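# Hand a parcel through a window onto a shelf

## Task

Two robots work in two rooms: r1 begins in the delivery room and r2 in the mail room. The connecting door is locked, but a service window is open. Move the parcel from the table in the delivery room onto the shelf in the mail room. At the end, release it and move the robots away from it. The parcel must stay on the shelf by itself, without a robot supporting it. Neither robot may tip over or be left leaning.

## Robot and tools

Robots. r1 and r2 are identical Hello Robot Stretch 4 units. Each has an omni-wheel base, a mast with a lift, one arm that telescopes forward, a three-joint wrist and a two-finger gripper. Each carries four cameras: <name>_head_camera, <name>_head_left_camera, <name>_head_right_camera and <name>_wrist_camera. A robot stands about 1.6 m tall, and its base rim lies within 0.23 m of the base origin.

Frames. Each robot's base frame sits on the floor under the base centre, with x forward, y left and z up. hand_pose is reported in this frame. It marks a point between the open fingertips, and the printed value may be slightly off. The odometry frame is the base frame as it was when the scene began. Each robot reports only in its own frames. To judge where one robot is relative to the other, use images, lidar_m and wrist_depth_mm.

execute_actions. Arguments: "actions", a list holding one action object (an empty list only reports state and images), and optional "cameras", a list of camera names or "all". Leaving it out or passing null returns every camera, and [] returns none. Inside the action, keys "r1" and/or "r2" each hold that robot's commands. Motions in one action start together and may finish at different times.
- "base": exactly one relative move from the base's last reported position. {"translate_m": d} drives straight, forward positive, -2 to 2 m. {"strafe_m": d} slides sideways, left positive, -2 to 2 m. {"rotate_rad": d} turns in place, counter-clockwise/left positive, -3.2 to 3.2 rad.
- "joints": absolute targets by name. lift_m is 0 to 1.2 m. arm_m is 0 to 0.55 m extension. wrist_yaw_rad is -1.134 to 4.276, with 0 forward, positive left and 3.14 stowed back; above 3.4 the arm may obstruct it. wrist_pitch_rad is -1.117 to 4.259, with 0 level and 1.57 pointing down. wrist_roll_rad is -1.117 to 4.259; 0 puts the fingers level, and positive turns clockwise as seen from behind. gripper_m is -0.038 to 0.141, the fingertip gap; negative values make the fingers squeeze each other. A joint target outside its range is clamped and the result reports it. Any other bad value or unknown key rejects the whole call.
- "pace": "slow", "default", "fast" or "max". Base speed is 0.1/0.3/0.4/0.6 m/s and turn rate 1/2/3/4 rad/s. A raised lift (above 0.2) lowers both.
- "contact_limits": {"arm_m": value}, 0 (gentlest) to 0.75, default 0.5. It sets how much force the arm may apply before stopping.
- {"end_of_arm": "enable_torque"} must be sent on its own. It re-powers wrist or gripper motors that cut out.
An action lasts at most 15 s. Anything not commanded may keep pushing toward an earlier target. If a result reports a stop, the remaining calls in that reply are skipped.

wait: {"seconds": 0 to 10}. It sends nothing new and returns state and images.
zoom_image: {"camera": name, "region": [x0, y0, x1, y1]} in pixels from the top-left of that camera's latest full image, at most 504x504.
finished_scene: {"scene": n}, the number of the current scene. It is final and reports success. Replying with no tool call ends everything.

Results. base_status and joint_status give outcomes:
- "done" means the target was reached. For the base it means the wheels turned as ordered, even if they slipped.
- "off_target" means the part stopped short and may still be pushing.
- "contact_stop_at_<key>" means the part hit something. It holds, or goes slack if it is the lift, arm or wheels.
- "limit_stop_at_<name>" is a built-in stop. "limit_stop_at_tilt" means a lean over 6 degrees; lift, arm and wheels go slack. "limit_stop_at_own_body" means a self-collision; move that joint back away from the body.
- "torque_fault" means a wrist or gripper motor went limp; send enable_torque.
on_its_own lists what happened without a command. There, "held at" is the target being held, not the actual position. base_odometry is from wheel counts only. If turned_by_wheels and turned_by_imu differ by over about 0.1 rad, suspect a collision or slip. base_tilt is in degrees, forward/right positive, with roughly 1.5 degrees of fixed bias. motor_effort is a percent of maximum, with the peak in brackets. It is noisy, and a load in a level gripper pushes wrist pitch effort away from 0. lidar_m has 12 distances in 30-degree sectors: 1st ahead, 4th left, 7th behind, 10th right. "-" means nothing seen or closer than 0.25 m. It sees from about 0.15 m up and misses glass and thin legs. wrist_depth_mm is a 7x7 grid of depths in mm, 100 to 2000.

Gripping. Close to a gripper_m below the object's width. Going further below pulls the object toward the wrist. The reading and "done" don't prove you have a grasp, but a firm squeeze shows in gripper effort. If the fingertips jam on a surface, raise the lift. At the start, unfold the wrist with lift_m 0.4 and wrist_yaw_rad 0 together.

Cautions.
- The robots must never press into each other. Once bases touch, even millimetres more causes a hard press, and no reading reports the contact. The robots don't wait for each other, and equal commands can differ by about 3 cm per metre, which matters when sharing a load.
- Don't turn or drive with over 1 kg held and arm_m above 0.2, especially at fast paces. Avoid strong or high pushes with the gripper.
- Avoid drops, slams and hard pushes, and don't let the parcel fall.
- Loose objects may get nudged occasionally.
- Before finishing, release the parcel so it rests on the shelf unaided, and back the robots away from it.

Each tool is called by a JSON object that holds its "op" and its "data", one argument or row to a line.

## Session

{"op": "execute_actions", "data": {
  "actions": []
}}

Scene clock: 0.00 s.
r1.base_odometry: x=+0.000 y=+0.000 heading=+0.000 (m, m, rad; r1's odometry frame)
r1.turned_by_wheels: +0.000 (rad since the last result)
r1.turned_by_imu: +0.000 (rad since the last result)
r1.base_tilt: forward=-0.3 right=+0.9 (deg)
r1.lidar_m: 0.91 0.91 1.11 2.15 1.98 1.20 1.22 1.57 1.18 1.03 1.05 1.02
r1.base_status: not commanded
r1.joint_positions: lift_m=+0.261 arm_m=+0.001 wrist_yaw_rad=+3.224 wrist_pitch_rad=+0.013 wrist_roll_rad=+0.005 gripper_m=+0.057
r1.joint_status: not commanded
r1.motor_effort: lift_m=+19 arm_m=-1 wrist_yaw_rad=+1 wrist_pitch_rad=-6 wrist_roll_rad=+1 gripper_m=-4 wheel_0=+0 wheel_1=+0 wheel_2=+0 (%)
r1.hand_pose: x=-0.1231 y=+0.0633 z=+0.4355 quat_wxyz=(-0.041, -0.006, +0.002, +0.999) (m; r1's base frame)
r1.wrist_depth_mm: - 138 201 - - - - / - - 137 - - - - / - 110 136 - - - - / - 127 151 - - - - / 206 - - - - - - / 214 1618 206 1808 1255 1921 1863 / 213 1008 1098 1118 1078 1205 1255
r2.base_odometry: x=+0.000 y=+0.000 heading=+0.000 (m, m, rad; r2's odometry frame)
r2.turned_by_wheels: +0.000 (rad since the last result)
r2.turned_by_imu: +0.000 (rad since the last result)
r2.base_tilt: forward=-0.1 right=+0.5 (deg)
r2.lidar_m: 2.76 2.74 2.67 2.17 2.13 1.33 0.87 0.82 0.93 1.86 2.56 2.84
r2.base_status: not commanded
r2.joint_positions: lift_m=+0.187 arm_m=-0.003 wrist_yaw_rad=+3.178 wrist_pitch_rad=-0.014 wrist_roll_rad=-0.016 gripper_m=+0.057
r2.joint_status: not commanded
r2.motor_effort: lift_m=+19 arm_m=-1 wrist_yaw_rad=+2 wrist_pitch_rad=-6 wrist_roll_rad=+0 gripper_m=-3 wheel_0=+0 wheel_1=+0 wheel_2=-1 (%)
r2.hand_pose: x=-0.1231 y=+0.0769 z=+0.3696 quat_wxyz=(-0.018, +0.007, -0.008, +1.000) (m; r2's base frame)
r2.wrist_depth_mm: - 128 133 1255 1366 1499 1661 / - 111 133 1255 1366 1499 1708 / - 118 146 1281 1397 1499 1618 / 135 135 1160 1255 1397 1537 1708 / 1025 1098 1160 1281 1397 1576 1708 / 991 1078 196 1255 195 1397 1464 / 798 809 878 109 904 917 960
pictures: r1_head_camera, r1_head_left_camera, r1_head_right_camera, r1_wrist_camera, r2_head_camera, r2_head_left_camera, r2_head_right_camera, r2_wrist_camera
Images, in order (width x height): r1_head_camera 420x560, r1_head_left_camera 420x672, r1_head_right_camera 420x672, r1_wrist_camera 616x392, r2_head_camera 420x560, r2_head_left_camera 420x672, r2_head_right_camera 420x672, r2_wrist_camera 616x392.

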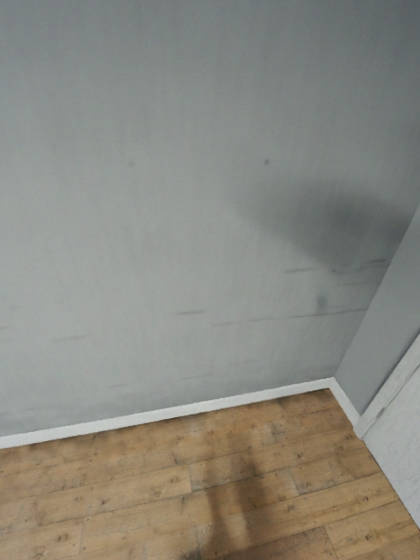

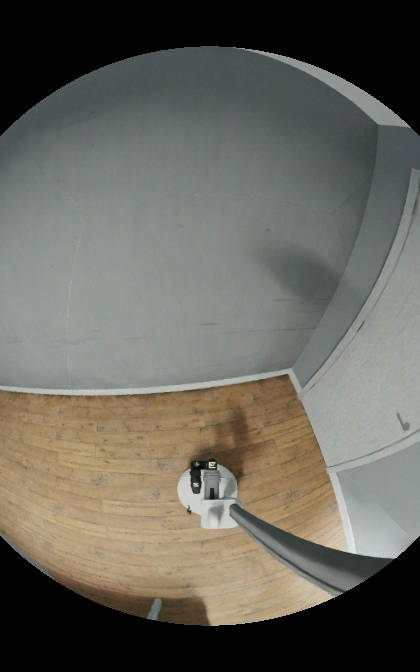

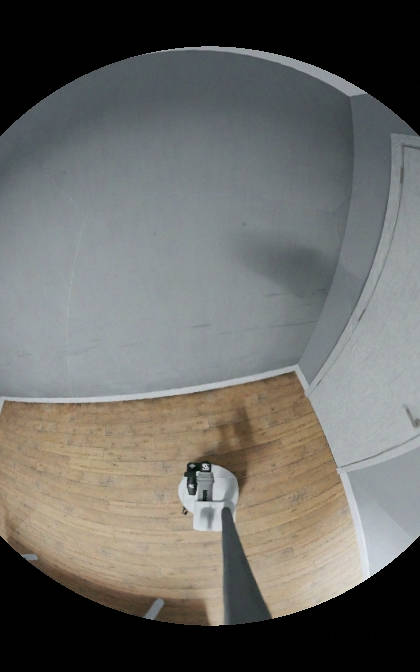

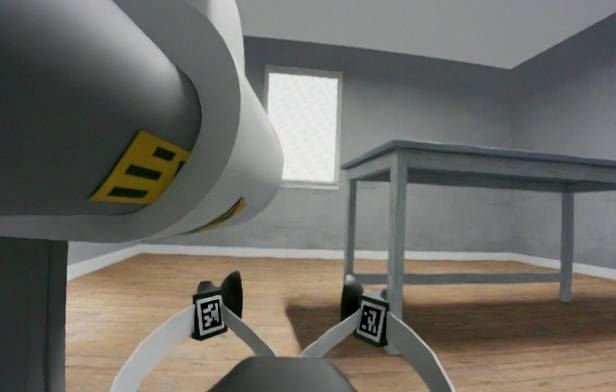

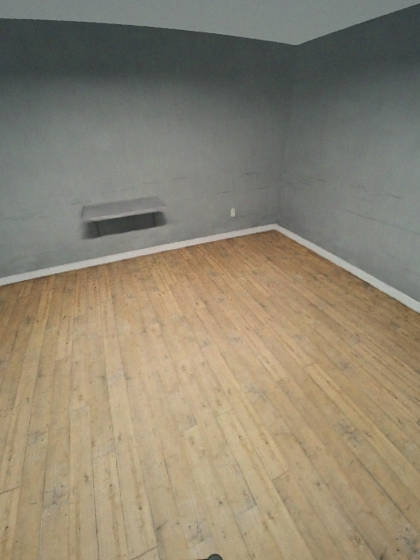

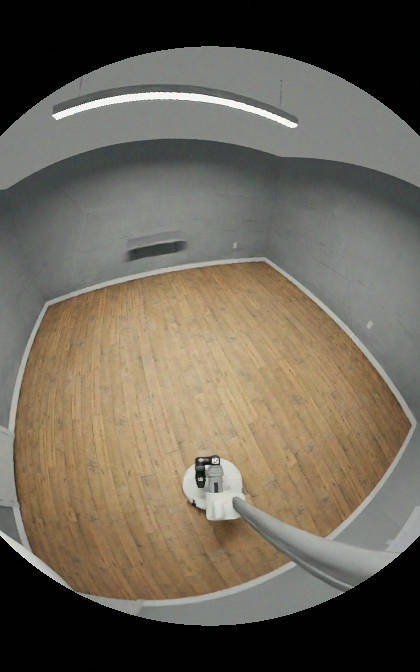

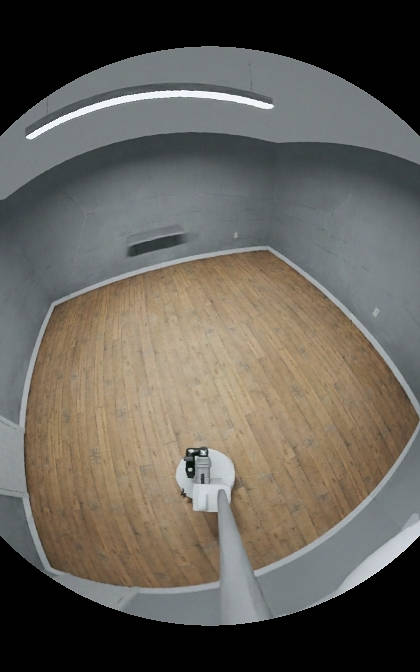

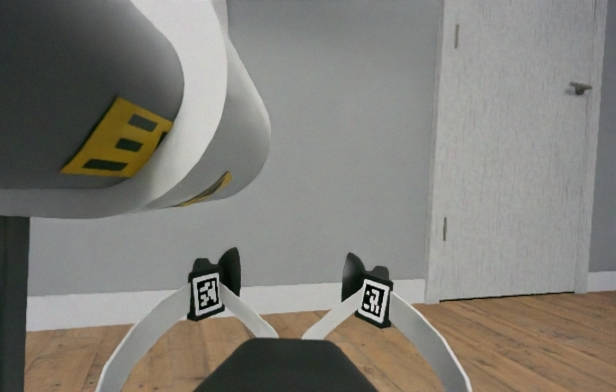

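{"op": "execute_actions", "data": {
  "actions": [
    {"r1":{"base":{"rotate_rad":-2.9},"joints":{"lift_m":0.7,"wrist_yaw_rad":0,"gripper_m":0.14},"pace":"fast"},"r2":{"base":{"rotate_rad":-2.78},"joints":{"lift_m":0.7,"wrist_yaw_rad":0,"gripper_m":0.14},"pace":"fast"}}
  ],
  "cameras": ["r1_head_camera","r1_head_left_camera","r1_wrist_camera","r2_head_camera","r2_head_left_camera"]
}}

Scene clock: 2.70 s.
r1.base_odometry: x=+0.000 y=+0.000 heading=-2.900 (m, m, rad; r1's odometry frame)
r1.turned_by_wheels: -2.900 (rad since the last result)
r1.turned_by_imu: -2.896 (rad since the last result)
r1.base_tilt: forward=-0.4 right=+0.7 (deg)
r1.lidar_m: 3.64 1.43 1.06 1.01 1.11 0.93 0.90 0.95 1.38 3.23 1.49 1.18
r1.base_status: done
r1.joint_positions: lift_m=+0.700 arm_m=+0.001 wrist_yaw_rad=+0.000 wrist_pitch_rad=+0.013 wrist_roll_rad=+0.005 gripper_m=+0.140
r1.joint_status: all done
r1.motor_effort: lift_m=+21(21) arm_m=+0(0) wrist_yaw_rad=+1(6) wrist_pitch_rad=-6(6) wrist_roll_rad=+1(0) gripper_m=-3(4) wheel_0=-2(9) wheel_1=-2(13) wheel_2=-2(11) (%)
r1.hand_pose: x=+0.4601 y=-0.0873 z=+0.8744 quat_wxyz=(+1.000, +0.003, +0.006, +0.000) (m; r1's base frame)
r1.wrist_depth_mm: 1576 - - - - - - / - - - - - - - / - - - - - - - / 1808 - - - - - - / 1618 - - - - - - / 1576 205 - - - 866 866 / 1576 1983 - 150 - - -
r2.base_odometry: x=+0.000 y=+0.000 heading=-2.780 (m, m, rad; r2's odometry frame)
r2.turned_by_wheels: -2.780 (rad since the last result)
r2.turned_by_imu: -2.761 (rad since the last result)
r2.base_tilt: forward=+0.2 right=+0.6 (deg)
r2.lidar_m: 0.77 0.83 1.51 2.59 2.71 3.38 3.27 3.03 2.22 2.11 1.47 1.10
r2.base_status: done
r2.joint_positions: lift_m=+0.700 arm_m=-0.003 wrist_yaw_rad=+0.000 wrist_pitch_rad=-0.014 wrist_roll_rad=-0.016 gripper_m=+0.140
r2.joint_status: all done
r2.motor_effort: lift_m=+21(23) arm_m=-1(1) wrist_yaw_rad=+0(5) wrist_pitch_rad=-6(6) wrist_roll_rad=+0(0) gripper_m=-1(1) wheel_0=+1(9) wheel_1=+1(10) wheel_2=+0(9) (%)
r2.hand_pose: x=+0.4568 y=-0.0873 z=+0.8822 quat_wxyz=(+1.000, -0.008, -0.007, +0.000) (m; r2's base frame)
r2.wrist_depth_mm: - - - 820 831 831 831 / - - - 831 842 854 842 / - - - 842 831 842 831 / 809 621 768 842 831 842 854 / 820 831 842 842 842 854 854 / 831 831 831 854 831 854 866 / 831 842 831 109 854 854 878
pictures: r1_head_camera, r1_head_left_camera, r1_wrist_camera, r2_head_camera, r2_head_left_camera
Images, in order (width x height): r1_head_camera 420x560, r1_head_left_camera 420x672, r1_wrist_camera 616x392, r2_head_camera 420x560, r2_head_left_camera 420x672.

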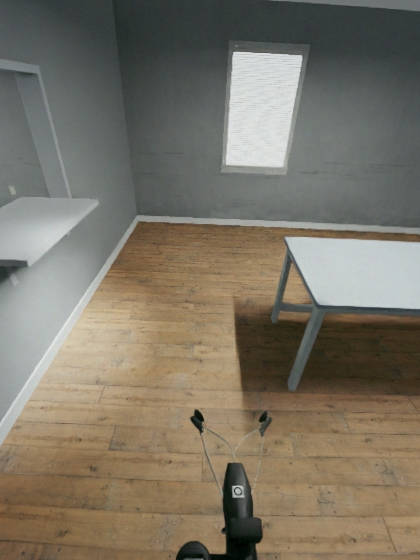

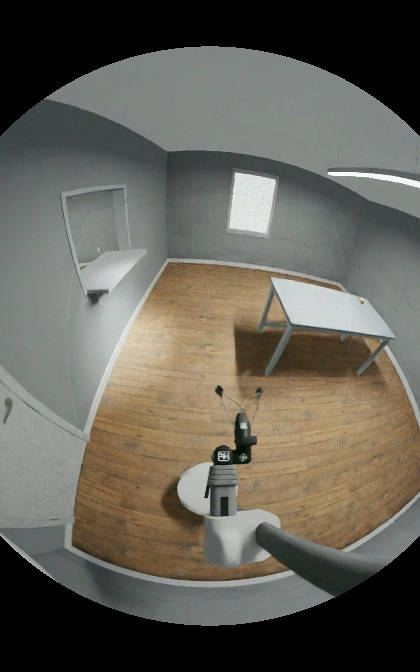

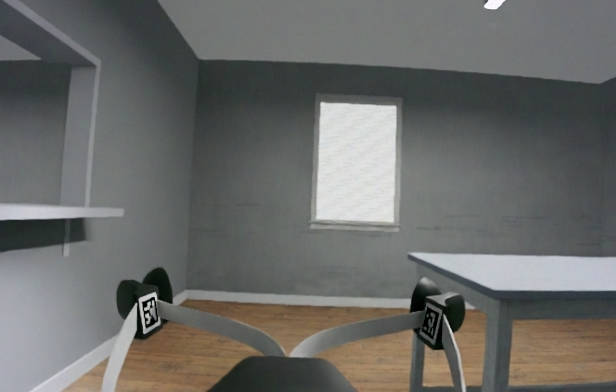

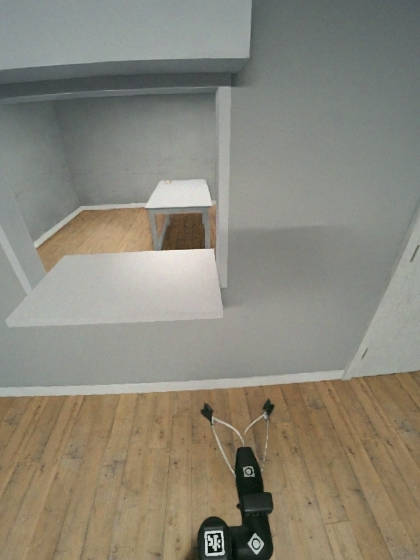

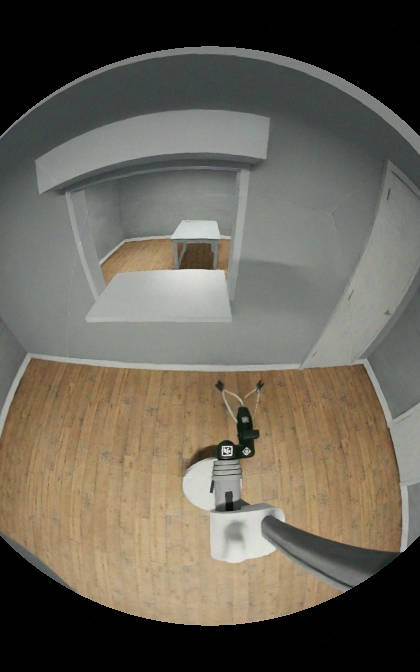

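{"op": "execute_actions", "data": {
  "actions": [
    {"r1":{"base":{"strafe_m":-1.7},"pace":"max"},"r2":{"base":{"strafe_m":0.45},"joints":{"lift_m":0.85},"pace":"fast"}}
  ],
  "cameras": ["r1_head_camera","r1_wrist_camera","r2_head_camera","r2_wrist_camera"]
}}

Scene clock: 8.27 s.
r1.base_odometry: x=-0.406 y=+1.651 heading=-2.901 (m, m, rad; r1's odometry frame)
r1.turned_by_wheels: +0.000 (rad since the last result)
r1.turned_by_imu: -0.005 (rad since the last result)
r1.base_tilt: forward=-0.7 right=+0.9 (deg)
r1.lidar_m: 0.99 1.04 1.47 2.72 1.34 1.01 0.97 1.03 1.49 1.51 1.59 1.02
r1.base_status: done
r1.joint_positions: lift_m=+0.700 arm_m=+0.001 wrist_yaw_rad=+0.000 wrist_pitch_rad=+0.013 wrist_roll_rad=+0.005 gripper_m=+0.140
r1.joint_status: not commanded
r1.motor_effort: lift_m=+21(21) arm_m=-1(1) wrist_yaw_rad=+2(1) wrist_pitch_rad=-7(7) wrist_roll_rad=+0(0) gripper_m=+4(0) wheel_0=-3(11) wheel_1=-1(10) wheel_2=+0(1) (%)
r1.hand_pose: x=+0.4601 y=-0.0874 z=+0.8744 quat_wxyz=(+1.000, +0.003, +0.006, +0.000) (m; r1's base frame)
r1.wrist_depth_mm: - - - - - - 1983 / - - - - - - 1921 / - - - - - - 1921 / - - - - - - 1921 / 1098 1205 1336 1464 - - 1921 / 788 205 759 798 759 - 1863 / 1863 - - 150 - - 1863
r2.base_odometry: x=+0.159 y=-0.421 heading=-2.780 (m, m, rad; r2's odometry frame)
r2.turned_by_wheels: +0.000 (rad since the last result)
r2.turned_by_imu: -0.003 (rad since the last result)
r2.base_tilt: forward=-0.1 right=+0.5 (deg)
r2.lidar_m: 0.81 0.86 1.49 2.12 2.23 3.07 3.28 3.32 2.69 2.58 1.50 0.86
r2.base_status: done
r2.joint_positions: lift_m=+0.850 arm_m=-0.003 wrist_yaw_rad=+0.000 wrist_pitch_rad=-0.014 wrist_roll_rad=-0.016 gripper_m=+0.140
r2.joint_status: all done
r2.motor_effort: lift_m=+21(24) arm_m=-1(1) wrist_yaw_rad=+1(0) wrist_pitch_rad=-6(6) wrist_roll_rad=+0(0) gripper_m=-1(1) wheel_0=+2(13) wheel_1=-1(12) wheel_2=+0(2) (%)
r2.hand_pose: x=+0.4568 y=-0.0874 z=+1.0322 quat_wxyz=(+1.000, -0.008, -0.007, +0.000) (m; r2's base frame)
r2.wrist_depth_mm: 798 - - - - 917 866 / 798 - - - - 931 854 / 798 - - - - 904 866 / 788 - - - - 891 866 / 820 866 960 1025 1098 854 854 / 609 603 615 615 627 634 866 / 831 831 854 109 842 866 891
pictures: r1_head_camera, r1_wrist_camera, r2_head_camera, r2_wrist_camera
Images, in order (width x height): r1_head_camera 420x560, r1_wrist_camera 616x392, r2_head_camera 420x560, r2_wrist_camera 616x392.

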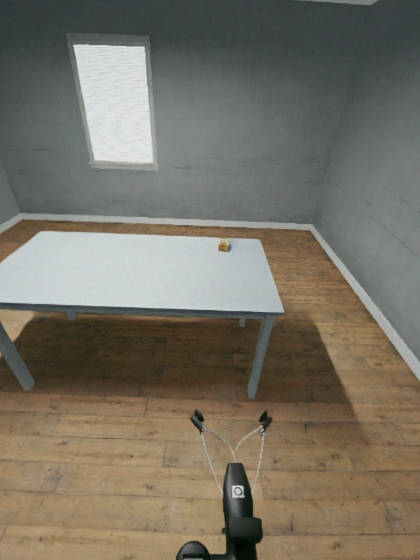

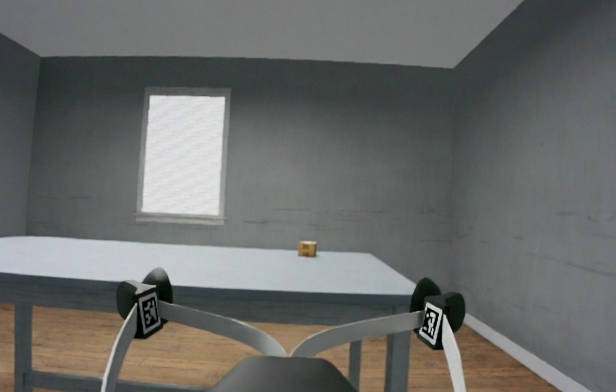

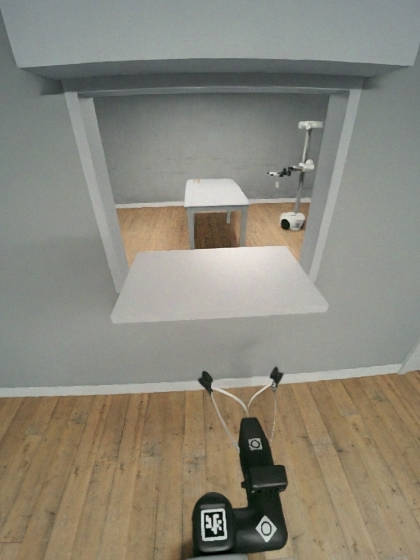

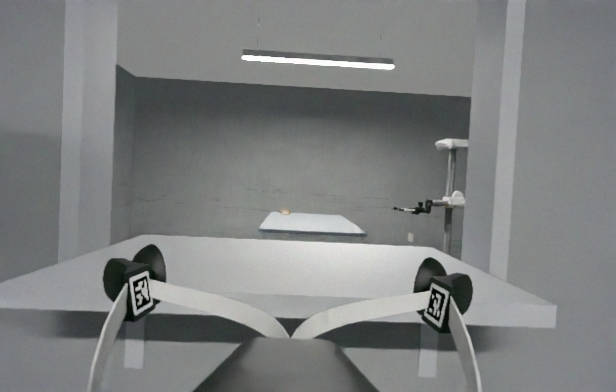

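{"op": "execute_actions", "data": {
  "actions": [
    {"r1":{"base":{"translate_m":0.68},"joints":{"arm_m":0.3,"wrist_pitch_rad":0.35,"lift_m":0.74},"pace":"fast"}}
  ],
  "cameras": ["r1_head_camera","r1_wrist_camera","r2_wrist_camera"]
}}

{"op": "zoom_image", "data": {
  "camera": "r2_wrist_camera",
  "region": [250, 160, 410, 250]
}}

Scene clock: 11.80 s.
r1.base_odometry: x=-1.066 y=+1.488 heading=-2.901 (m, m, rad; r1's odometry frame)
r1.turned_by_wheels: +0.000 (rad since the last result)
r1.turned_by_imu: -0.001 (rad since the last result)
r1.base_tilt: forward=-0.5 right=+0.8 (deg)
r1.lidar_m: 0.31 0.34 0.49 2.55 2.30 1.70 1.65 1.75 1.60 1.53 0.45 0.33
r1.base_status: done
r1.joint_positions: lift_m=+0.740 arm_m=+0.299 wrist_yaw_rad=+0.000 wrist_pitch_rad=+0.352 wrist_roll_rad=+0.005 gripper_m=+0.140
r1.joint_status: all done
r1.motor_effort: lift_m=+21(20) arm_m=+7(8) wrist_yaw_rad=+1(4) wrist_pitch_rad=-5(4) wrist_roll_rad=-1(0) gripper_m=-5(0) wheel_0=-1(7) wheel_1=+0(8) wheel_2=+1(14) (%)
r1.hand_pose: x=+0.7405 y=-0.0874 z=+0.8186 quat_wxyz=(+0.985, +0.002, +0.175, +0.000) (m; r1's base frame)
r1.wrist_depth_mm: - - - - - - - / - - - - - - - / - - - - - - - / 554 - - - - - - / 379 389 404 379 399 433 1808 / 286 205 304 314 286 304 320 / 236 238 243 151 251 253 257
r2.base_odometry: x=+0.159 y=-0.421 heading=-2.780 (m, m, rad; r2's odometry frame)
r2.turned_by_wheels: +0.000 (rad since the last result)
r2.turned_by_imu: -0.001 (rad since the last result)
r2.base_tilt: forward=+0.0 right=+0.5 (deg)
r2.lidar_m: 0.80 0.86 1.50 2.11 2.25 3.04 3.27 3.37 2.65 2.55 1.50 0.87
r2.base_status: not commanded
r2.joint_positions: lift_m=+0.850 arm_m=-0.003 wrist_yaw_rad=+0.000 wrist_pitch_rad=-0.014 wrist_roll_rad=-0.016 gripper_m=+0.140
r2.joint_status: not commanded
r2.motor_effort: lift_m=+21(21) arm_m=-1(1) wrist_yaw_rad=+0(0) wrist_pitch_rad=-6(6) wrist_roll_rad=+0(0) gripper_m=+1(2) wheel_0=+2(2) wheel_1=-1(1) wheel_2=+0(0) (%)
r2.hand_pose: x=+0.4568 y=-0.0874 z=+1.0322 quat_wxyz=(+1.000, -0.008, -0.007, +0.000) (m; r2's base frame)
r2.wrist_depth_mm: 788 - - - - 931 831 / 798 - - - - 917 854 / 809 - - - - 904 878 / 820 - - - - 878 854 / 809 866 960 991 1078 866 878 / 603 603 615 621 621 621 866 / 831 831 831 109 854 878 854
pictures: r1_head_camera, r1_wrist_camera, r2_wrist_camera
Images, in order (width x height): r1_head_camera 420x560, r1_wrist_camera 616x392, r2_wrist_camera 616x392.

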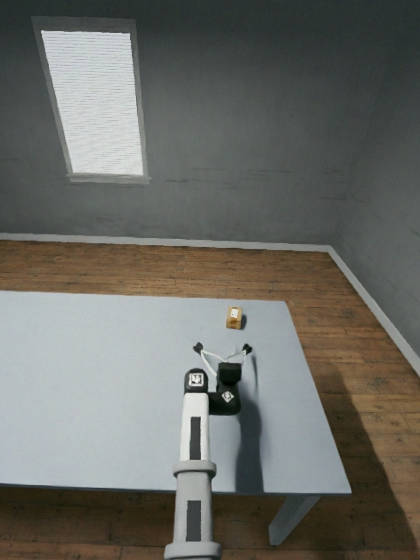

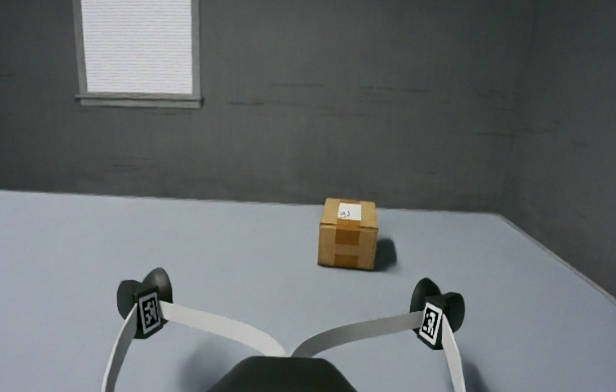

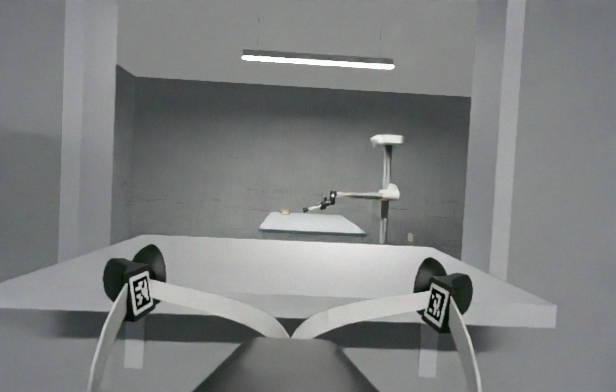

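Region (250, 160, 410, 250) of r2_wrist_camera's 616x392 image, scaled by 3.150; it fills the top 284 rows of this view, and the rest is white.

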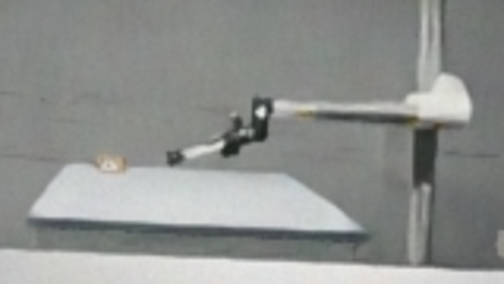

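{"op": "execute_actions", "data": {
  "actions": [
    {"r1":{"base":{"strafe_m":-0.06},"joints":{"arm_m":0.42,"lift_m":0.695},"pace":"fast"}}
  ],
  "cameras": ["r1_wrist_camera"]
}}

Scene clock: 13.30 s.
r1.base_odometry: x=-1.081 y=+1.547 heading=-2.901 (m, m, rad; r1's odometry frame)
r1.turned_by_wheels: +0.000 (rad since the last result)
r1.turned_by_imu: +0.000 (rad since the last result)
r1.base_tilt: forward=-0.6 right=+0.8 (deg)
r1.lidar_m: 0.31 0.33 0.48 2.62 2.29 1.70 1.65 1.75 1.51 1.48 0.46 0.33
r1.base_status: done
r1.joint_positions: lift_m=+0.695 arm_m=+0.418 wrist_yaw_rad=-0.002 wrist_pitch_rad=+0.347 wrist_roll_rad=+0.005 gripper_m=+0.140
r1.joint_status: all done
r1.motor_effort: lift_m=+13(19) arm_m=+9(9) wrist_yaw_rad=+6(6) wrist_pitch_rad=+10(10) wrist_roll_rad=+1(1) gripper_m=-5(5) wheel_0=+1(11) wheel_1=+0(8) wheel_2=+0(2) (%)
r1.hand_pose: x=+0.8605 y=-0.0879 z=+0.7757 quat_wxyz=(+0.985, +0.003, +0.172, -0.001) (m; r1's base frame)
r1.wrist_depth_mm: - - - - - - 1921 / - - - - - - 1863 / - - - - - - 1921 / - - - - - - 1921 / 300 312 301 245 340 345 1618 / 225 195 241 245 216 240 254 / 186 187 190 155 197 197 206
r2.base_odometry: x=+0.159 y=-0.421 heading=-2.780 (m, m, rad; r2's odometry frame)
r2.turned_by_wheels: +0.000 (rad since the last result)
r2.turned_by_imu: +0.000 (rad since the last result)
r2.base_tilt: forward=+0.0 right=+0.5 (deg)
r2.lidar_m: 0.81 0.86 1.52 2.14 2.25 3.04 3.25 3.34 2.66 2.58 1.51 0.85
r2.base_status: not commanded
r2.joint_positions: lift_m=+0.850 arm_m=-0.003 wrist_yaw_rad=+0.000 wrist_pitch_rad=-0.014 wrist_roll_rad=-0.016 gripper_m=+0.140
r2.joint_status: not commanded
r2.motor_effort: lift_m=+21(21) arm_m=-1(1) wrist_yaw_rad=+2(1) wrist_pitch_rad=-6(6) wrist_roll_rad=+0(1) gripper_m=+0(1) wheel_0=+2(2) wheel_1=-1(1) wheel_2=+0(0) (%)
r2.hand_pose: x=+0.4568 y=-0.0874 z=+1.0322 quat_wxyz=(+1.000, -0.008, -0.007, +0.000) (m; r2's base frame)
r2.wrist_depth_mm: 809 - - - - 917 842 / 809 - - - - 931 866 / 809 - - - - 904 854 / 820 - - - - 878 878 / 809 878 946 1008 1060 866 854 / 603 603 615 609 627 634 854 / 831 831 854 109 866 878 866
pictures: r1_wrist_camera
Images, in order (width x height): r1_wrist_camera 616x392.

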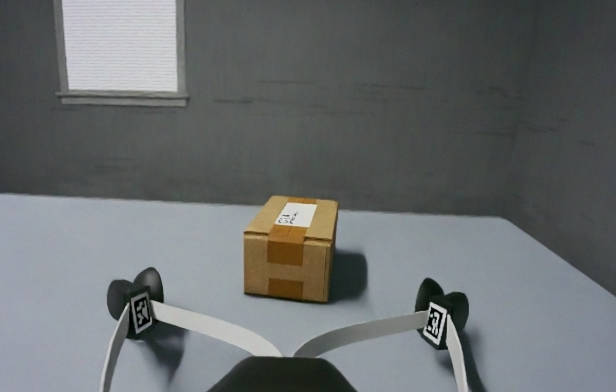

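Tips touch the table; raise slightly.

{"op": "execute_actions", "data": {
  "actions": [
    {"r1":{"joints":{"lift_m":0.71}}}
  ],
  "cameras": []
}}

{"op": "execute_actions", "data": {
  "actions": [
    {"r1":{"joints":{"arm_m":0.49}}}
  ],
  "cameras": ["r1_wrist_camera","r1_head_camera"]
}}

Scene clock: 14.33 s.
r1.base_odometry: x=-1.081 y=+1.547 heading=-2.901 (m, m, rad; r1's odometry frame)
r1.turned_by_wheels: +0.000 (rad since the last result)
r1.turned_by_imu: +0.000 (rad since the last result)
r1.base_tilt: forward=-0.3 right=+0.7 (deg)
r1.lidar_m: 0.32 0.33 0.48 2.63 2.28 1.71 1.65 1.75 1.53 1.46 0.44 0.32
r1.base_status: not commanded
r1.joint_positions: lift_m=+0.710 arm_m=+0.419 wrist_yaw_rad=+0.000 wrist_pitch_rad=+0.352 wrist_roll_rad=+0.005 gripper_m=+0.140
r1.joint_status: all done
r1.motor_effort: lift_m=+22(21) arm_m=+7(9) wrist_yaw_rad=+3(7) wrist_pitch_rad=-4(10) wrist_roll_rad=+1(1) gripper_m=+0(7) wheel_0=+1(1) wheel_1=+0(0) wheel_2=-1(0) (%)
r1.hand_pose: x=+0.8605 y=-0.0875 z=+0.7886 quat_wxyz=(+0.985, +0.002, +0.175, -0.001) (m; r1's base frame)
r1.wrist_depth_mm: - - - - - - 1863 / - - - - - - 1921 / - - - - - - 1863 / - - - - - - 1863 / 319 329 320 253 357 366 1756 / 240 205 254 250 241 254 268 / 198 200 204 151 210 211 220
r2.base_odometry: x=+0.159 y=-0.421 heading=-2.780 (m, m, rad; r2's odometry frame)
r2.turned_by_wheels: +0.000 (rad since the last result)
r2.turned_by_imu: +0.000 (rad since the last result)
r2.base_tilt: forward=+0.1 right=+0.5 (deg)
r2.lidar_m: 0.81 0.87 1.52 2.12 2.22 3.03 3.27 3.31 2.68 2.57 1.49 0.85
r2.base_status: not commanded
r2.joint_positions: lift_m=+0.850 arm_m=-0.003 wrist_yaw_rad=+0.000 wrist_pitch_rad=-0.014 wrist_roll_rad=-0.016 gripper_m=+0.140
r2.joint_status: not commanded
r2.motor_effort: lift_m=+21(21) arm_m=-1(1) wrist_yaw_rad=+2(1) wrist_pitch_rad=-6(6) wrist_roll_rad=+0(1) gripper_m=+0(0) wheel_0=+2(2) wheel_1=-1(1) wheel_2=+0(0) (%)
r2.hand_pose: x=+0.4568 y=-0.0874 z=+1.0322 quat_wxyz=(+1.000, -0.008, -0.007, +0.000) (m; r2's base frame)
r2.wrist_depth_mm: 820 - - - - 917 854 / 809 - - - - 917 842 / 798 - - - - 891 854 / 809 - - - - 866 842 / 820 854 946 1008 1098 866 866 / 609 603 615 609 621 634 866 / 831 831 831 109 854 866 866
pictures: none
No camera images: the call's "cameras" was empty. Leave "cameras" out to get every camera's image.

Scene clock: 15.47 s.
r1.base_odometry: x=-1.081 y=+1.547 heading=-2.901 (m, m, rad; r1's odometry frame)
r1.turned_by_wheels: +0.000 (rad since the last result)
r1.turned_by_imu: +0.000 (rad since the last result)
r1.base_tilt: forward=-0.5 right=+0.7 (deg)
r1.lidar_m: 0.32 0.31 0.47 2.62 2.29 1.71 1.65 1.75 1.54 1.45 0.45 0.32
r1.base_status: not commanded
r1.joint_positions: lift_m=+0.710 arm_m=+0.489 wrist_yaw_rad=+0.000 wrist_pitch_rad=+0.352 wrist_roll_rad=+0.005 gripper_m=+0.140
r1.joint_status: all done
r1.motor_effort: lift_m=+22(22) arm_m=+7(7) wrist_yaw_rad=+1(3) wrist_pitch_rad=-5(6) wrist_roll_rad=+0(0) gripper_m=-4(1) wheel_0=+1(1) wheel_1=+0(0) wheel_2=+0(0) (%)
r1.hand_pose: x=+0.9305 y=-0.0874 z=+0.7886 quat_wxyz=(+0.985, +0.002, +0.175, +0.000) (m; r1's base frame)
r1.wrist_depth_mm: - - - - - - 1921 / - - - - - - 1863 / - - - - - - 1921 / - - - - - - 1921 / 317 329 338 236 357 364 1708 / 239 206 183 178 241 255 270 / 198 200 195 151 210 211 220
r2.base_odometry: x=+0.159 y=-0.421 heading=-2.780 (m, m, rad; r2's odometry frame)
r2.turned_by_wheels: +0.000 (rad since the last result)
r2.turned_by_imu: +0.000 (rad since the last result)
r2.base_tilt: forward=+0.0 right=+0.5 (deg)
r2.lidar_m: 0.80 0.88 1.53 2.10 2.25 3.04 3.27 3.36 2.67 2.56 1.51 0.86
r2.base_status: not commanded
r2.joint_positions: lift_m=+0.850 arm_m=-0.003 wrist_yaw_rad=+0.000 wrist_pitch_rad=-0.014 wrist_roll_rad=-0.016 gripper_m=+0.140
r2.joint_status: not commanded
r2.motor_effort: lift_m=+21(21) arm_m=-1(1) wrist_yaw_rad=+0(1) wrist_pitch_rad=-7(6) wrist_roll_rad=-1(0) gripper_m=+0(0) wheel_0=+2(2) wheel_1=-1(1) wheel_2=+0(0) (%)
r2.hand_pose: x=+0.4568 y=-0.0874 z=+1.0322 quat_wxyz=(+1.000, -0.008, -0.007, +0.000) (m; r2's base frame)
r2.wrist_depth_mm: 788 - - - - 917 854 / 788 - - - - 904 842 / 798 - - - - 891 842 / 820 - - - - 904 866 / 831 891 946 991 1078 866 891 / 603 615 621 615 627 634 878 / 820 854 842 109 854 866 878
pictures: r1_head_camera, r1_wrist_camera
Images, in order (width x height): r1_head_camera 420x560, r1_wrist_camera 616x392.

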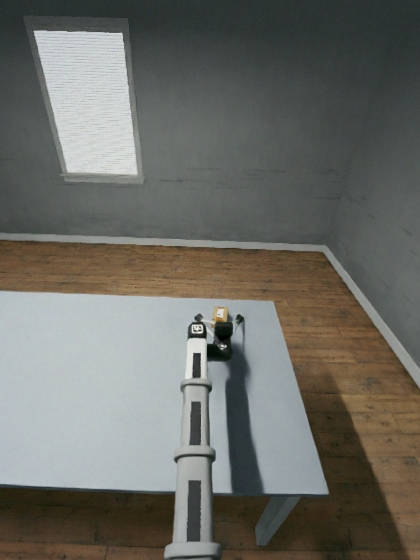

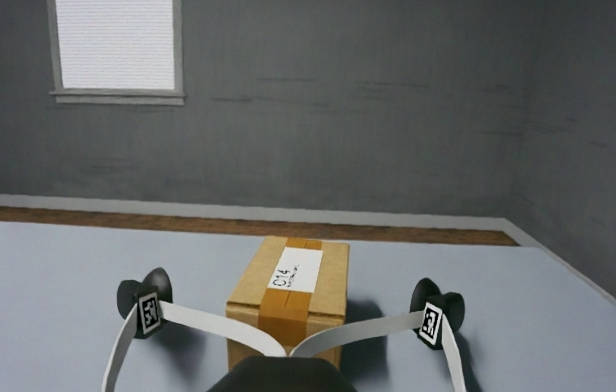

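Width ≈0.056.

{"op": "execute_actions", "data": {
  "actions": [
    {"r1":{"joints":{"gripper_m":0.02}}}
  ],
  "cameras": ["r1_wrist_camera"]
}}

{"op": "execute_actions", "data": {
  "actions": [
    {"r1":{"joints":{"lift_m":0.8}}}
  ],
  "cameras": ["r1_wrist_camera"]
}}

Scene clock: 17.83 s.
r1.base_odometry: x=-1.081 y=+1.547 heading=-2.901 (m, m, rad; r1's odometry frame)
r1.turned_by_wheels: +0.000 (rad since the last result)
r1.turned_by_imu: +0.000 (rad since the last result)
r1.base_tilt: forward=-0.6 right=+0.8 (deg)
r1.lidar_m: 0.32 0.34 0.47 2.62 2.25 1.71 1.65 1.76 1.53 1.47 0.45 0.34
r1.base_status: not commanded
r1.joint_positions: lift_m=+0.710 arm_m=+0.489 wrist_yaw_rad=+0.000 wrist_pitch_rad=+0.353 wrist_roll_rad=+0.005 gripper_m=+0.020
r1.joint_status: all done
r1.motor_effort: lift_m=+22(22) arm_m=+7(7) wrist_yaw_rad=+1(2) wrist_pitch_rad=-8(8) wrist_roll_rad=+0(1) gripper_m=-22(22) wheel_0=+1(1) wheel_1=+0(0) wheel_2=+0(0) (%)
r1.hand_pose: x=+0.9304 y=-0.0874 z=+0.7883 quat_wxyz=(+0.984, +0.002, +0.175, +0.000) (m; r1's base frame)
r1.wrist_depth_mm: - - - - - - 1921 / - - - - - - 1921 / - - - - - - 1921 / - - - - - - 1921 / 315 327 334 229 355 362 1661 / 238 246 177 169 239 266 268 / 196 190 174 164 200 210 219
r2.base_odometry: x=+0.159 y=-0.421 heading=-2.780 (m, m, rad; r2's odometry frame)
r2.turned_by_wheels: +0.000 (rad since the last result)
r2.turned_by_imu: +0.000 (rad since the last result)
r2.base_tilt: forward=-0.1 right=+0.6 (deg)
r2.lidar_m: 0.79 0.87 1.47 2.11 2.22 3.07 3.26 3.35 2.68 2.55 1.53 0.85
r2.base_status: not commanded
r2.joint_positions: lift_m=+0.850 arm_m=-0.003 wrist_yaw_rad=+0.000 wrist_pitch_rad=-0.014 wrist_roll_rad=-0.016 gripper_m=+0.140
r2.joint_status: not commanded
r2.motor_effort: lift_m=+21(21) arm_m=-1(1) wrist_yaw_rad=-1(1) wrist_pitch_rad=-6(7) wrist_roll_rad=-1(1) gripper_m=+1(0) wheel_0=+2(2) wheel_1=-1(1) wheel_2=+0(0) (%)
r2.hand_pose: x=+0.4568 y=-0.0874 z=+1.0322 quat_wxyz=(+1.000, -0.008, -0.007, +0.000) (m; r2's base frame)
r2.wrist_depth_mm: 798 - - - - 946 854 / 820 - - - - 917 854 / 809 - - - - 917 854 / 820 - - - - 878 842 / 798 866 976 1008 1078 854 878 / 597 609 615 627 627 634 854 / 820 820 842 109 842 878 878
pictures: r1_wrist_camera
Images, in order (width x height): r1_wrist_camera 616x392.

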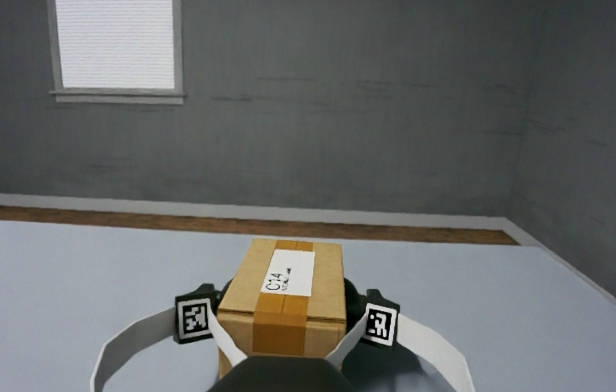

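Scene clock: 19.20 s.
r1.base_odometry: x=-1.081 y=+1.547 heading=-2.901 (m, m, rad; r1's odometry frame)
r1.turned_by_wheels: +0.000 (rad since the last result)
r1.turned_by_imu: +0.000 (rad since the last result)
r1.base_tilt: forward=-0.6 right=+0.8 (deg)
r1.lidar_m: 0.30 0.34 0.47 2.62 2.29 1.71 1.65 1.75 1.52 1.45 0.44 0.33
r1.base_status: not commanded
r1.joint_positions: lift_m=+0.800 arm_m=+0.489 wrist_yaw_rad=+0.000 wrist_pitch_rad=+0.353 wrist_roll_rad=+0.005 gripper_m=+0.020
r1.joint_status: all done
r1.motor_effort: lift_m=+22(24) arm_m=+7(7) wrist_yaw_rad=+1(2) wrist_pitch_rad=-8(8) wrist_roll_rad=+0(0) gripper_m=-20(19) wheel_0=+0(1) wheel_1=+0(0) wheel_2=-1(0) (%)
r1.hand_pose: x=+0.9304 y=-0.0874 z=+0.8782 quat_wxyz=(+0.984, +0.002, +0.176, +0.000) (m; r1's base frame)
r1.wrist_depth_mm: - - - - - - 1921 / - - - - - - 1921 / - - - - - - 1921 / - - - - - - 1921 / - - - 230 - - 1863 / 375 389 177 169 379 1661 1661 / 310 301 173 164 317 330 353
r2.base_odometry: x=+0.159 y=-0.421 heading=-2.780 (m, m, rad; r2's odometry frame)
r2.turned_by_wheels: +0.000 (rad since the last result)
r2.turned_by_imu: +0.000 (rad since the last result)
r2.base_tilt: forward=-0.1 right=+0.5 (deg)
r2.lidar_m: 0.79 0.87 1.50 2.13 2.21 3.03 3.28 3.34 2.68 2.56 1.51 0.85
r2.base_status: not commanded
r2.joint_positions: lift_m=+0.850 arm_m=-0.003 wrist_yaw_rad=+0.000 wrist_pitch_rad=-0.014 wrist_roll_rad=-0.016 gripper_m=+0.140
r2.joint_status: not commanded
r2.motor_effort: lift_m=+21(21) arm_m=-1(1) wrist_yaw_rad=+1(0) wrist_pitch_rad=-6(6) wrist_roll_rad=-1(0) gripper_m=+1(2) wheel_0=+2(2) wheel_1=-1(1) wheel_2=+0(0) (%)
r2.hand_pose: x=+0.4568 y=-0.0874 z=+1.0322 quat_wxyz=(+1.000, -0.008, -0.007, +0.000) (m; r2's base frame)
r2.wrist_depth_mm: 798 - - - - 917 854 / 809 - - - - 931 842 / 809 - - - - 891 854 / 798 - - - - 891 842 / 809 878 931 1008 1078 854 866 / 603 609 615 621 621 627 866 / 831 842 842 109 854 854 878
pictures: r1_wrist_camera
Images, in order (width x height): r1_wrist_camera 616x392.

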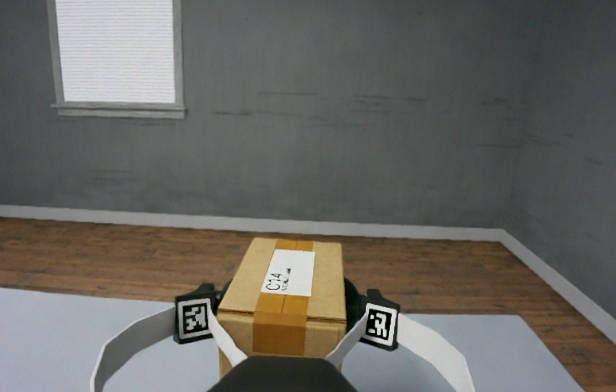

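{"op": "execute_actions", "data": {
  "actions": [
    {"r1":{"base":{"strafe_m":1.85},"joints":{"arm_m":0.0},"pace":"max"},"r2":{"joints":{"wrist_pitch_rad":0.35,"lift_m":0.93}}}
  ],
  "cameras": []
}}

{"op": "execute_actions", "data": {
  "actions": [
    {"r1":{"base":{"translate_m":0.8},"pace":"max"}}
  ],
  "cameras": []
}}

{"op": "execute_actions", "data": {
  "actions": [
    {"r1":{"base":{"rotate_rad":1.53},"joints":{"lift_m":0.95},"pace":"fast"}}
  ],
  "cameras": ["r1_wrist_camera","r1_head_camera","r2_head_camera"]
}}

Scene clock: 25.33 s.
r1.base_odometry: x=-0.639 y=-0.250 heading=-2.901 (m, m, rad; r1's odometry frame)
r1.turned_by_wheels: +0.000 (rad since the last result)
r1.turned_by_imu: +0.003 (rad since the last result)
r1.base_tilt: forward=-0.6 right=+0.7 (deg)
r1.lidar_m: 3.11 1.02 0.83 0.95 1.00 1.39 1.57 1.67 2.40 1.33 0.75 0.96
r1.base_status: done
r1.joint_positions: lift_m=+0.800 arm_m=+0.002 wrist_yaw_rad=+0.000 wrist_pitch_rad=+0.353 wrist_roll_rad=+0.005 gripper_m=+0.020
r1.joint_status: all done
r1.motor_effort: lift_m=+22(22) arm_m=-7(7) wrist_yaw_rad=+1(3) wrist_pitch_rad=-9(9) wrist_roll_rad=+2(1) gripper_m=-15(21) wheel_0=+0(14) wheel_1=-1(10) wheel_2=+0(0) (%)
r1.hand_pose: x=+0.4434 y=-0.0874 z=+0.8782 quat_wxyz=(+0.984, +0.002, +0.176, +0.000) (m; r1's base frame)
r1.wrist_depth_mm: 1366 - - - - - - / 1366 - - - - - - / 1397 - - - - - - / 1430 - - - - - 917 / 1430 - - 229 - - 878 / 1430 1576 177 169 1537 1618 1708 / 1281 1205 173 164 1281 1060 1397
r2.base_odometry: x=+0.159 y=-0.421 heading=-2.780 (m, m, rad; r2's odometry frame)
r2.turned_by_wheels: +0.000 (rad since the last result)
r2.turned_by_imu: -0.001 (rad since the last result)
r2.base_tilt: forward=-0.2 right=+0.7 (deg)
r2.lidar_m: 0.82 0.86 1.47 2.11 2.25 3.08 3.28 3.34 2.68 2.54 1.49 0.86
r2.base_status: not commanded
r2.joint_positions: lift_m=+0.930 arm_m=-0.003 wrist_yaw_rad=+0.000 wrist_pitch_rad=+0.352 wrist_roll_rad=-0.016 gripper_m=+0.140
r2.joint_status: all done
r2.motor_effort: lift_m=+21(22) arm_m=-1(1) wrist_yaw_rad=+0(2) wrist_pitch_rad=-5(5) wrist_roll_rad=+0(0) gripper_m=+0(2) wheel_0=+2(2) wheel_1=-1(1) wheel_2=+0(0) (%)
r2.hand_pose: x=+0.4392 y=-0.0874 z=+1.0086 quat_wxyz=(+0.985, -0.008, +0.175, +0.001) (m; r2's base frame)
r2.wrist_depth_mm: 741 - - - - - 768 / 788 - - - - 917 809 / 831 854 891 960 991 854 842 / 866 661 676 661 683 699 891 / 946 904 946 946 946 960 976 / 1008 991 976 991 1008 991 1008 / 1060 1078 1060 109 1098 1118 1118
pictures: none
No camera images: the call's "cameras" was empty. Leave "cameras" out to get every camera's image.

Scene clock: 28.73 s.
r1.base_odometry: x=-1.416 y=-0.441 heading=-2.901 (m, m, rad; r1's odometry frame)
r1.turned_by_wheels: +0.000 (rad since the last result)
r1.turned_by_imu: -0.001 (rad since the last result)
r1.base_tilt: forward=-0.5 right=+0.7 (deg)
r1.lidar_m: 2.31 1.25 0.73 0.70 0.75 1.37 2.37 2.55 0.68 0.65 0.70 2.38
r1.base_status: done
r1.joint_positions: lift_m=+0.800 arm_m=+0.002 wrist_yaw_rad=+0.000 wrist_pitch_rad=+0.353 wrist_roll_rad=+0.005 gripper_m=+0.020
r1.joint_status: not commanded
r1.motor_effort: lift_m=+21(22) arm_m=-7(7) wrist_yaw_rad=+2(3) wrist_pitch_rad=-9(9) wrist_roll_rad=+1(0) gripper_m=-20(21) wheel_0=+0(7) wheel_1=+1(4) wheel_2=+2(11) (%)
r1.hand_pose: x=+0.4434 y=-0.0874 z=+0.8783 quat_wxyz=(+0.984, +0.002, +0.176, +0.000) (m; r1's base frame)
r1.wrist_depth_mm: 1336 1863 1863 1921 1863 1808 1863 / 1366 1983 - - - - 1921 / 1366 - - - - - - / 1397 - - - - - - / 1397 1921 - 229 - - - / 1397 1576 177 169 1537 1708 1708 / 1229 1229 173 163 1308 1336 1366
r2.base_odometry: x=+0.159 y=-0.421 heading=-2.780 (m, m, rad; r2's odometry frame)
r2.turned_by_wheels: +0.000 (rad since the last result)
r2.turned_by_imu: -0.001 (rad since the last result)
r2.base_tilt: forward=+0.0 right=+0.6 (deg)
r2.lidar_m: 0.82 0.87 1.49 2.13 2.22 3.07 3.26 3.37 2.66 2.55 1.52 0.85
r2.base_status: not commanded
r2.joint_positions: lift_m=+0.930 arm_m=-0.003 wrist_yaw_rad=+0.000 wrist_pitch_rad=+0.352 wrist_roll_rad=-0.016 gripper_m=+0.140
r2.joint_status: not commanded
r2.motor_effort: lift_m=+21(21) arm_m=-1(0) wrist_yaw_rad=+3(4) wrist_pitch_rad=-5(5) wrist_roll_rad=+0(0) gripper_m=+1(2) wheel_0=+2(2) wheel_1=-1(1) wheel_2=+0(0) (%)
r2.hand_pose: x=+0.4392 y=-0.0874 z=+1.0086 quat_wxyz=(+0.985, -0.008, +0.175, +0.001) (m; r2's base frame)
r2.wrist_depth_mm: 741 - - - - - 759 / 788 - - - - 931 820 / 820 854 891 960 1008 854 854 / 866 654 683 654 683 699 904 / 931 904 931 946 946 960 960 / 991 960 976 976 991 1025 1008 / 1060 1060 1060 109 1098 1098 1118
pictures: none
No camera images: the call's "cameras" was empty. Leave "cameras" out to get every camera's image.

Scene clock: 30.70 s.
r1.base_odometry: x=-1.416 y=-0.441 heading=-1.371 (m, m, rad; r1's odometry frame)
r1.turned_by_wheels: +1.530 (rad since the last result)
r1.turned_by_imu: +1.527 (rad since the last result)
r1.base_tilt: forward=-0.5 right=+0.8 (deg)
r1.lidar_m: 0.68 0.72 1.35 2.36 2.47 0.68 0.66 0.69 2.42 2.35 1.33 0.71
r1.base_status: done
r1.joint_positions: lift_m=+0.950 arm_m=+0.002 wrist_yaw_rad=+0.000 wrist_pitch_rad=+0.353 wrist_roll_rad=+0.005 gripper_m=+0.020
r1.joint_status: all done
r1.motor_effort: lift_m=+21(18) arm_m=-7(7) wrist_yaw_rad=+1(1) wrist_pitch_rad=-9(11) wrist_roll_rad=+0(1) gripper_m=-21(20) wheel_0=+0(10) wheel_1=-1(9) wheel_2=-2(8) (%)
r1.hand_pose: x=+0.4434 y=-0.0874 z=+1.0283 quat_wxyz=(+0.984, +0.002, +0.176, +0.000) (m; r1's base frame)
r1.wrist_depth_mm: 627 - - - - - 683 / 647 - - - - - 683 / 676 - - - - - 707 / 715 778 831 854 904 842 750 / 530 544 559 230 585 609 661 / 788 788 177 169 535 831 831 / 831 831 173 164 854 854 866
r2.base_odometry: x=+0.159 y=-0.421 heading=-2.780 (m, m, rad; r2's odometry frame)
r2.turned_by_wheels: +0.000 (rad since the last result)
r2.turned_by_imu: +0.000 (rad since the last result)
r2.base_tilt: forward=-0.1 right=+0.5 (deg)
r2.lidar_m: 0.81 0.85 1.50 2.11 2.23 3.06 3.30 3.32 2.68 2.57 1.52 0.83
r2.base_status: not commanded
r2.joint_positions: lift_m=+0.930 arm_m=-0.003 wrist_yaw_rad=+0.000 wrist_pitch_rad=+0.352 wrist_roll_rad=-0.016 gripper_m=+0.140
r2.joint_status: not commanded
r2.motor_effort: lift_m=+21(21) arm_m=-1(1) wrist_yaw_rad=+2(0) wrist_pitch_rad=-5(5) wrist_roll_rad=-1(1) gripper_m=+0(0) wheel_0=+2(2) wheel_1=-1(1) wheel_2=+0(0) (%)
r2.hand_pose: x=+0.4392 y=-0.0874 z=+1.0086 quat_wxyz=(+0.985, -0.008, +0.175, +0.001) (m; r2's base frame)
r2.wrist_depth_mm: 741 - - - - - 759 / 788 - - - - 917 820 / 820 831 891 946 991 854 842 / 878 661 691 661 691 707 891 / 931 917 946 946 960 946 960 / 1008 960 991 991 976 1025 1042 / 1078 1060 1060 109 1118 1098 1118
pictures: r1_head_camera, r1_wrist_camera, r2_head_camera
Images, in order (width x height): r1_head_camera 420x560, r1_wrist_camera 616x392, r2_head_camera 420x560.

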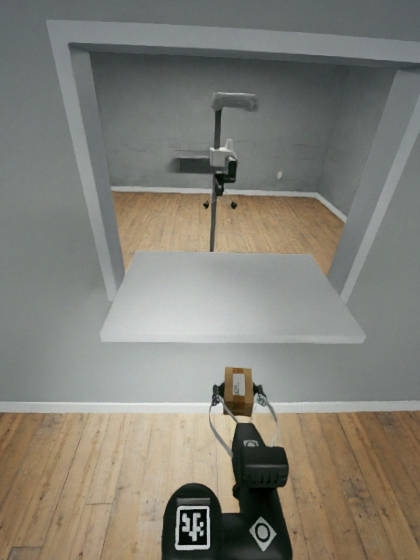

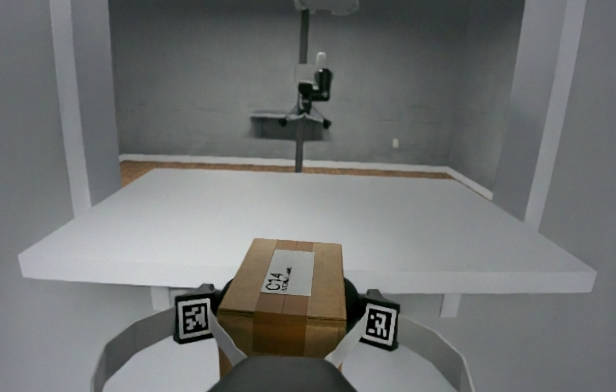

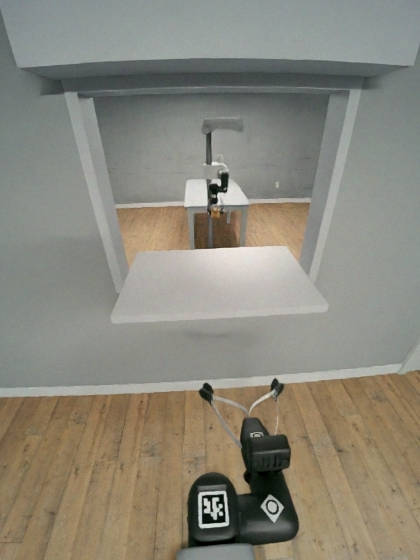

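{"op": "execute_actions", "data": {
  "actions": [
    {"r1":{"joints":{"lift_m":0.87,"arm_m":0.54},"pace":"fast"},"r2":{"base":{"translate_m":0.3},"joints":{"lift_m":0.88},"pace":"fast"}}
  ],
  "cameras": ["r1_wrist_camera","r2_wrist_camera"]
}}

Scene clock: 33.13 s.
r1.base_odometry: x=-1.416 y=-0.441 heading=-1.371 (m, m, rad; r1's odometry frame)
r1.turned_by_wheels: +0.000 (rad since the last result)
r1.turned_by_imu: +0.000 (rad since the last result)
r1.base_tilt: forward=-0.6 right=+0.6 (deg)
r1.lidar_m: 0.71 0.73 1.35 2.37 2.47 0.70 0.66 0.67 2.45 2.36 1.32 0.73
r1.base_status: not commanded
r1.joint_positions: lift_m=+0.870 arm_m=+0.539 wrist_yaw_rad=+0.000 wrist_pitch_rad=+0.353 wrist_roll_rad=+0.005 gripper_m=+0.020
r1.joint_status: all done
r1.motor_effort: lift_m=+17(20) arm_m=+7(7) wrist_yaw_rad=+1(0) wrist_pitch_rad=-9(10) wrist_roll_rad=+1(1) gripper_m=-20(21) wheel_0=+0(0) wheel_1=+0(1) wheel_2=-2(2) (%)
r1.hand_pose: x=+0.9804 y=-0.0873 z=+0.9487 quat_wxyz=(+0.984, +0.002, +0.176, +0.000) (m; r1's base frame)
r1.wrist_depth_mm: - - - - - - - / - - - 1008 - - - / - - - - - - - / - - - - - - - / 362 373 382 229 404 413 421 / 273 281 177 169 274 304 304 / 226 217 174 163 229 240 245
r2.base_odometry: x=-0.121 y=-0.527 heading=-2.780 (m, m, rad; r2's odometry frame)
r2.turned_by_wheels: +0.000 (rad since the last result)
r2.turned_by_imu: -0.002 (rad since the last result)
r2.base_tilt: forward=+0.1 right=+0.6 (deg)
r2.lidar_m: 0.51 0.55 1.09 2.13 2.22 3.01 3.62 3.70 2.67 2.58 1.10 0.57
r2.base_status: done
r2.joint_positions: lift_m=+0.880 arm_m=-0.003 wrist_yaw_rad=+0.000 wrist_pitch_rad=+0.352 wrist_roll_rad=-0.016 gripper_m=+0.140
r2.joint_status: all done
r2.motor_effort: lift_m=+18(17) arm_m=-1(1) wrist_yaw_rad=+1(1) wrist_pitch_rad=-6(5) wrist_roll_rad=-1(1) gripper_m=+1(0) wheel_0=+0(5) wheel_1=+1(8) wheel_2=+1(10) (%)
r2.hand_pose: x=+0.4391 y=-0.0874 z=+0.9589 quat_wxyz=(+0.985, -0.008, +0.175, +0.001) (m; r2's base frame)
r2.wrist_depth_mm: - - - - - - - / - - - - - - - / 634 668 707 634 798 - 627 / 433 452 466 484 500 525 539 / 347 342 351 355 366 375 387 / 634 615 355 357 357 366 640 / 676 691 683 109 707 699 699
pictures: r1_wrist_camera, r2_wrist_camera
Images, in order (width x height): r1_wrist_camera 616x392, r2_wrist_camera 616x392.

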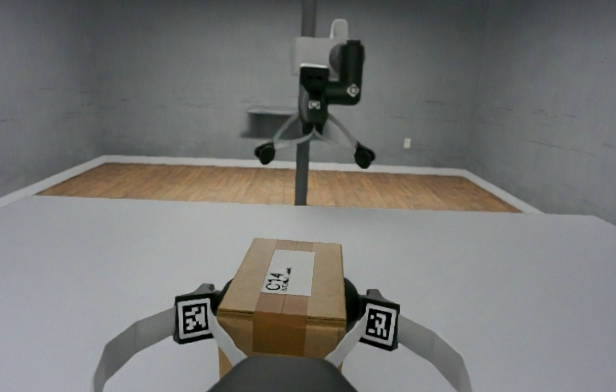

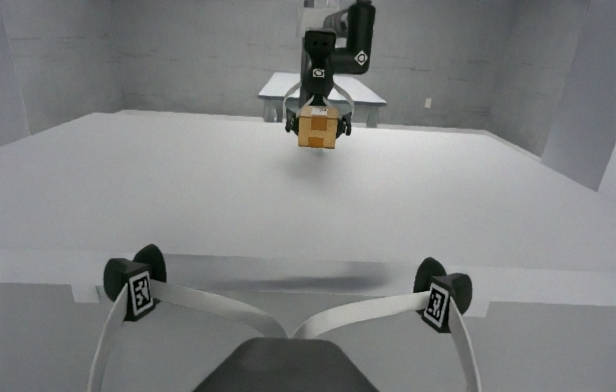

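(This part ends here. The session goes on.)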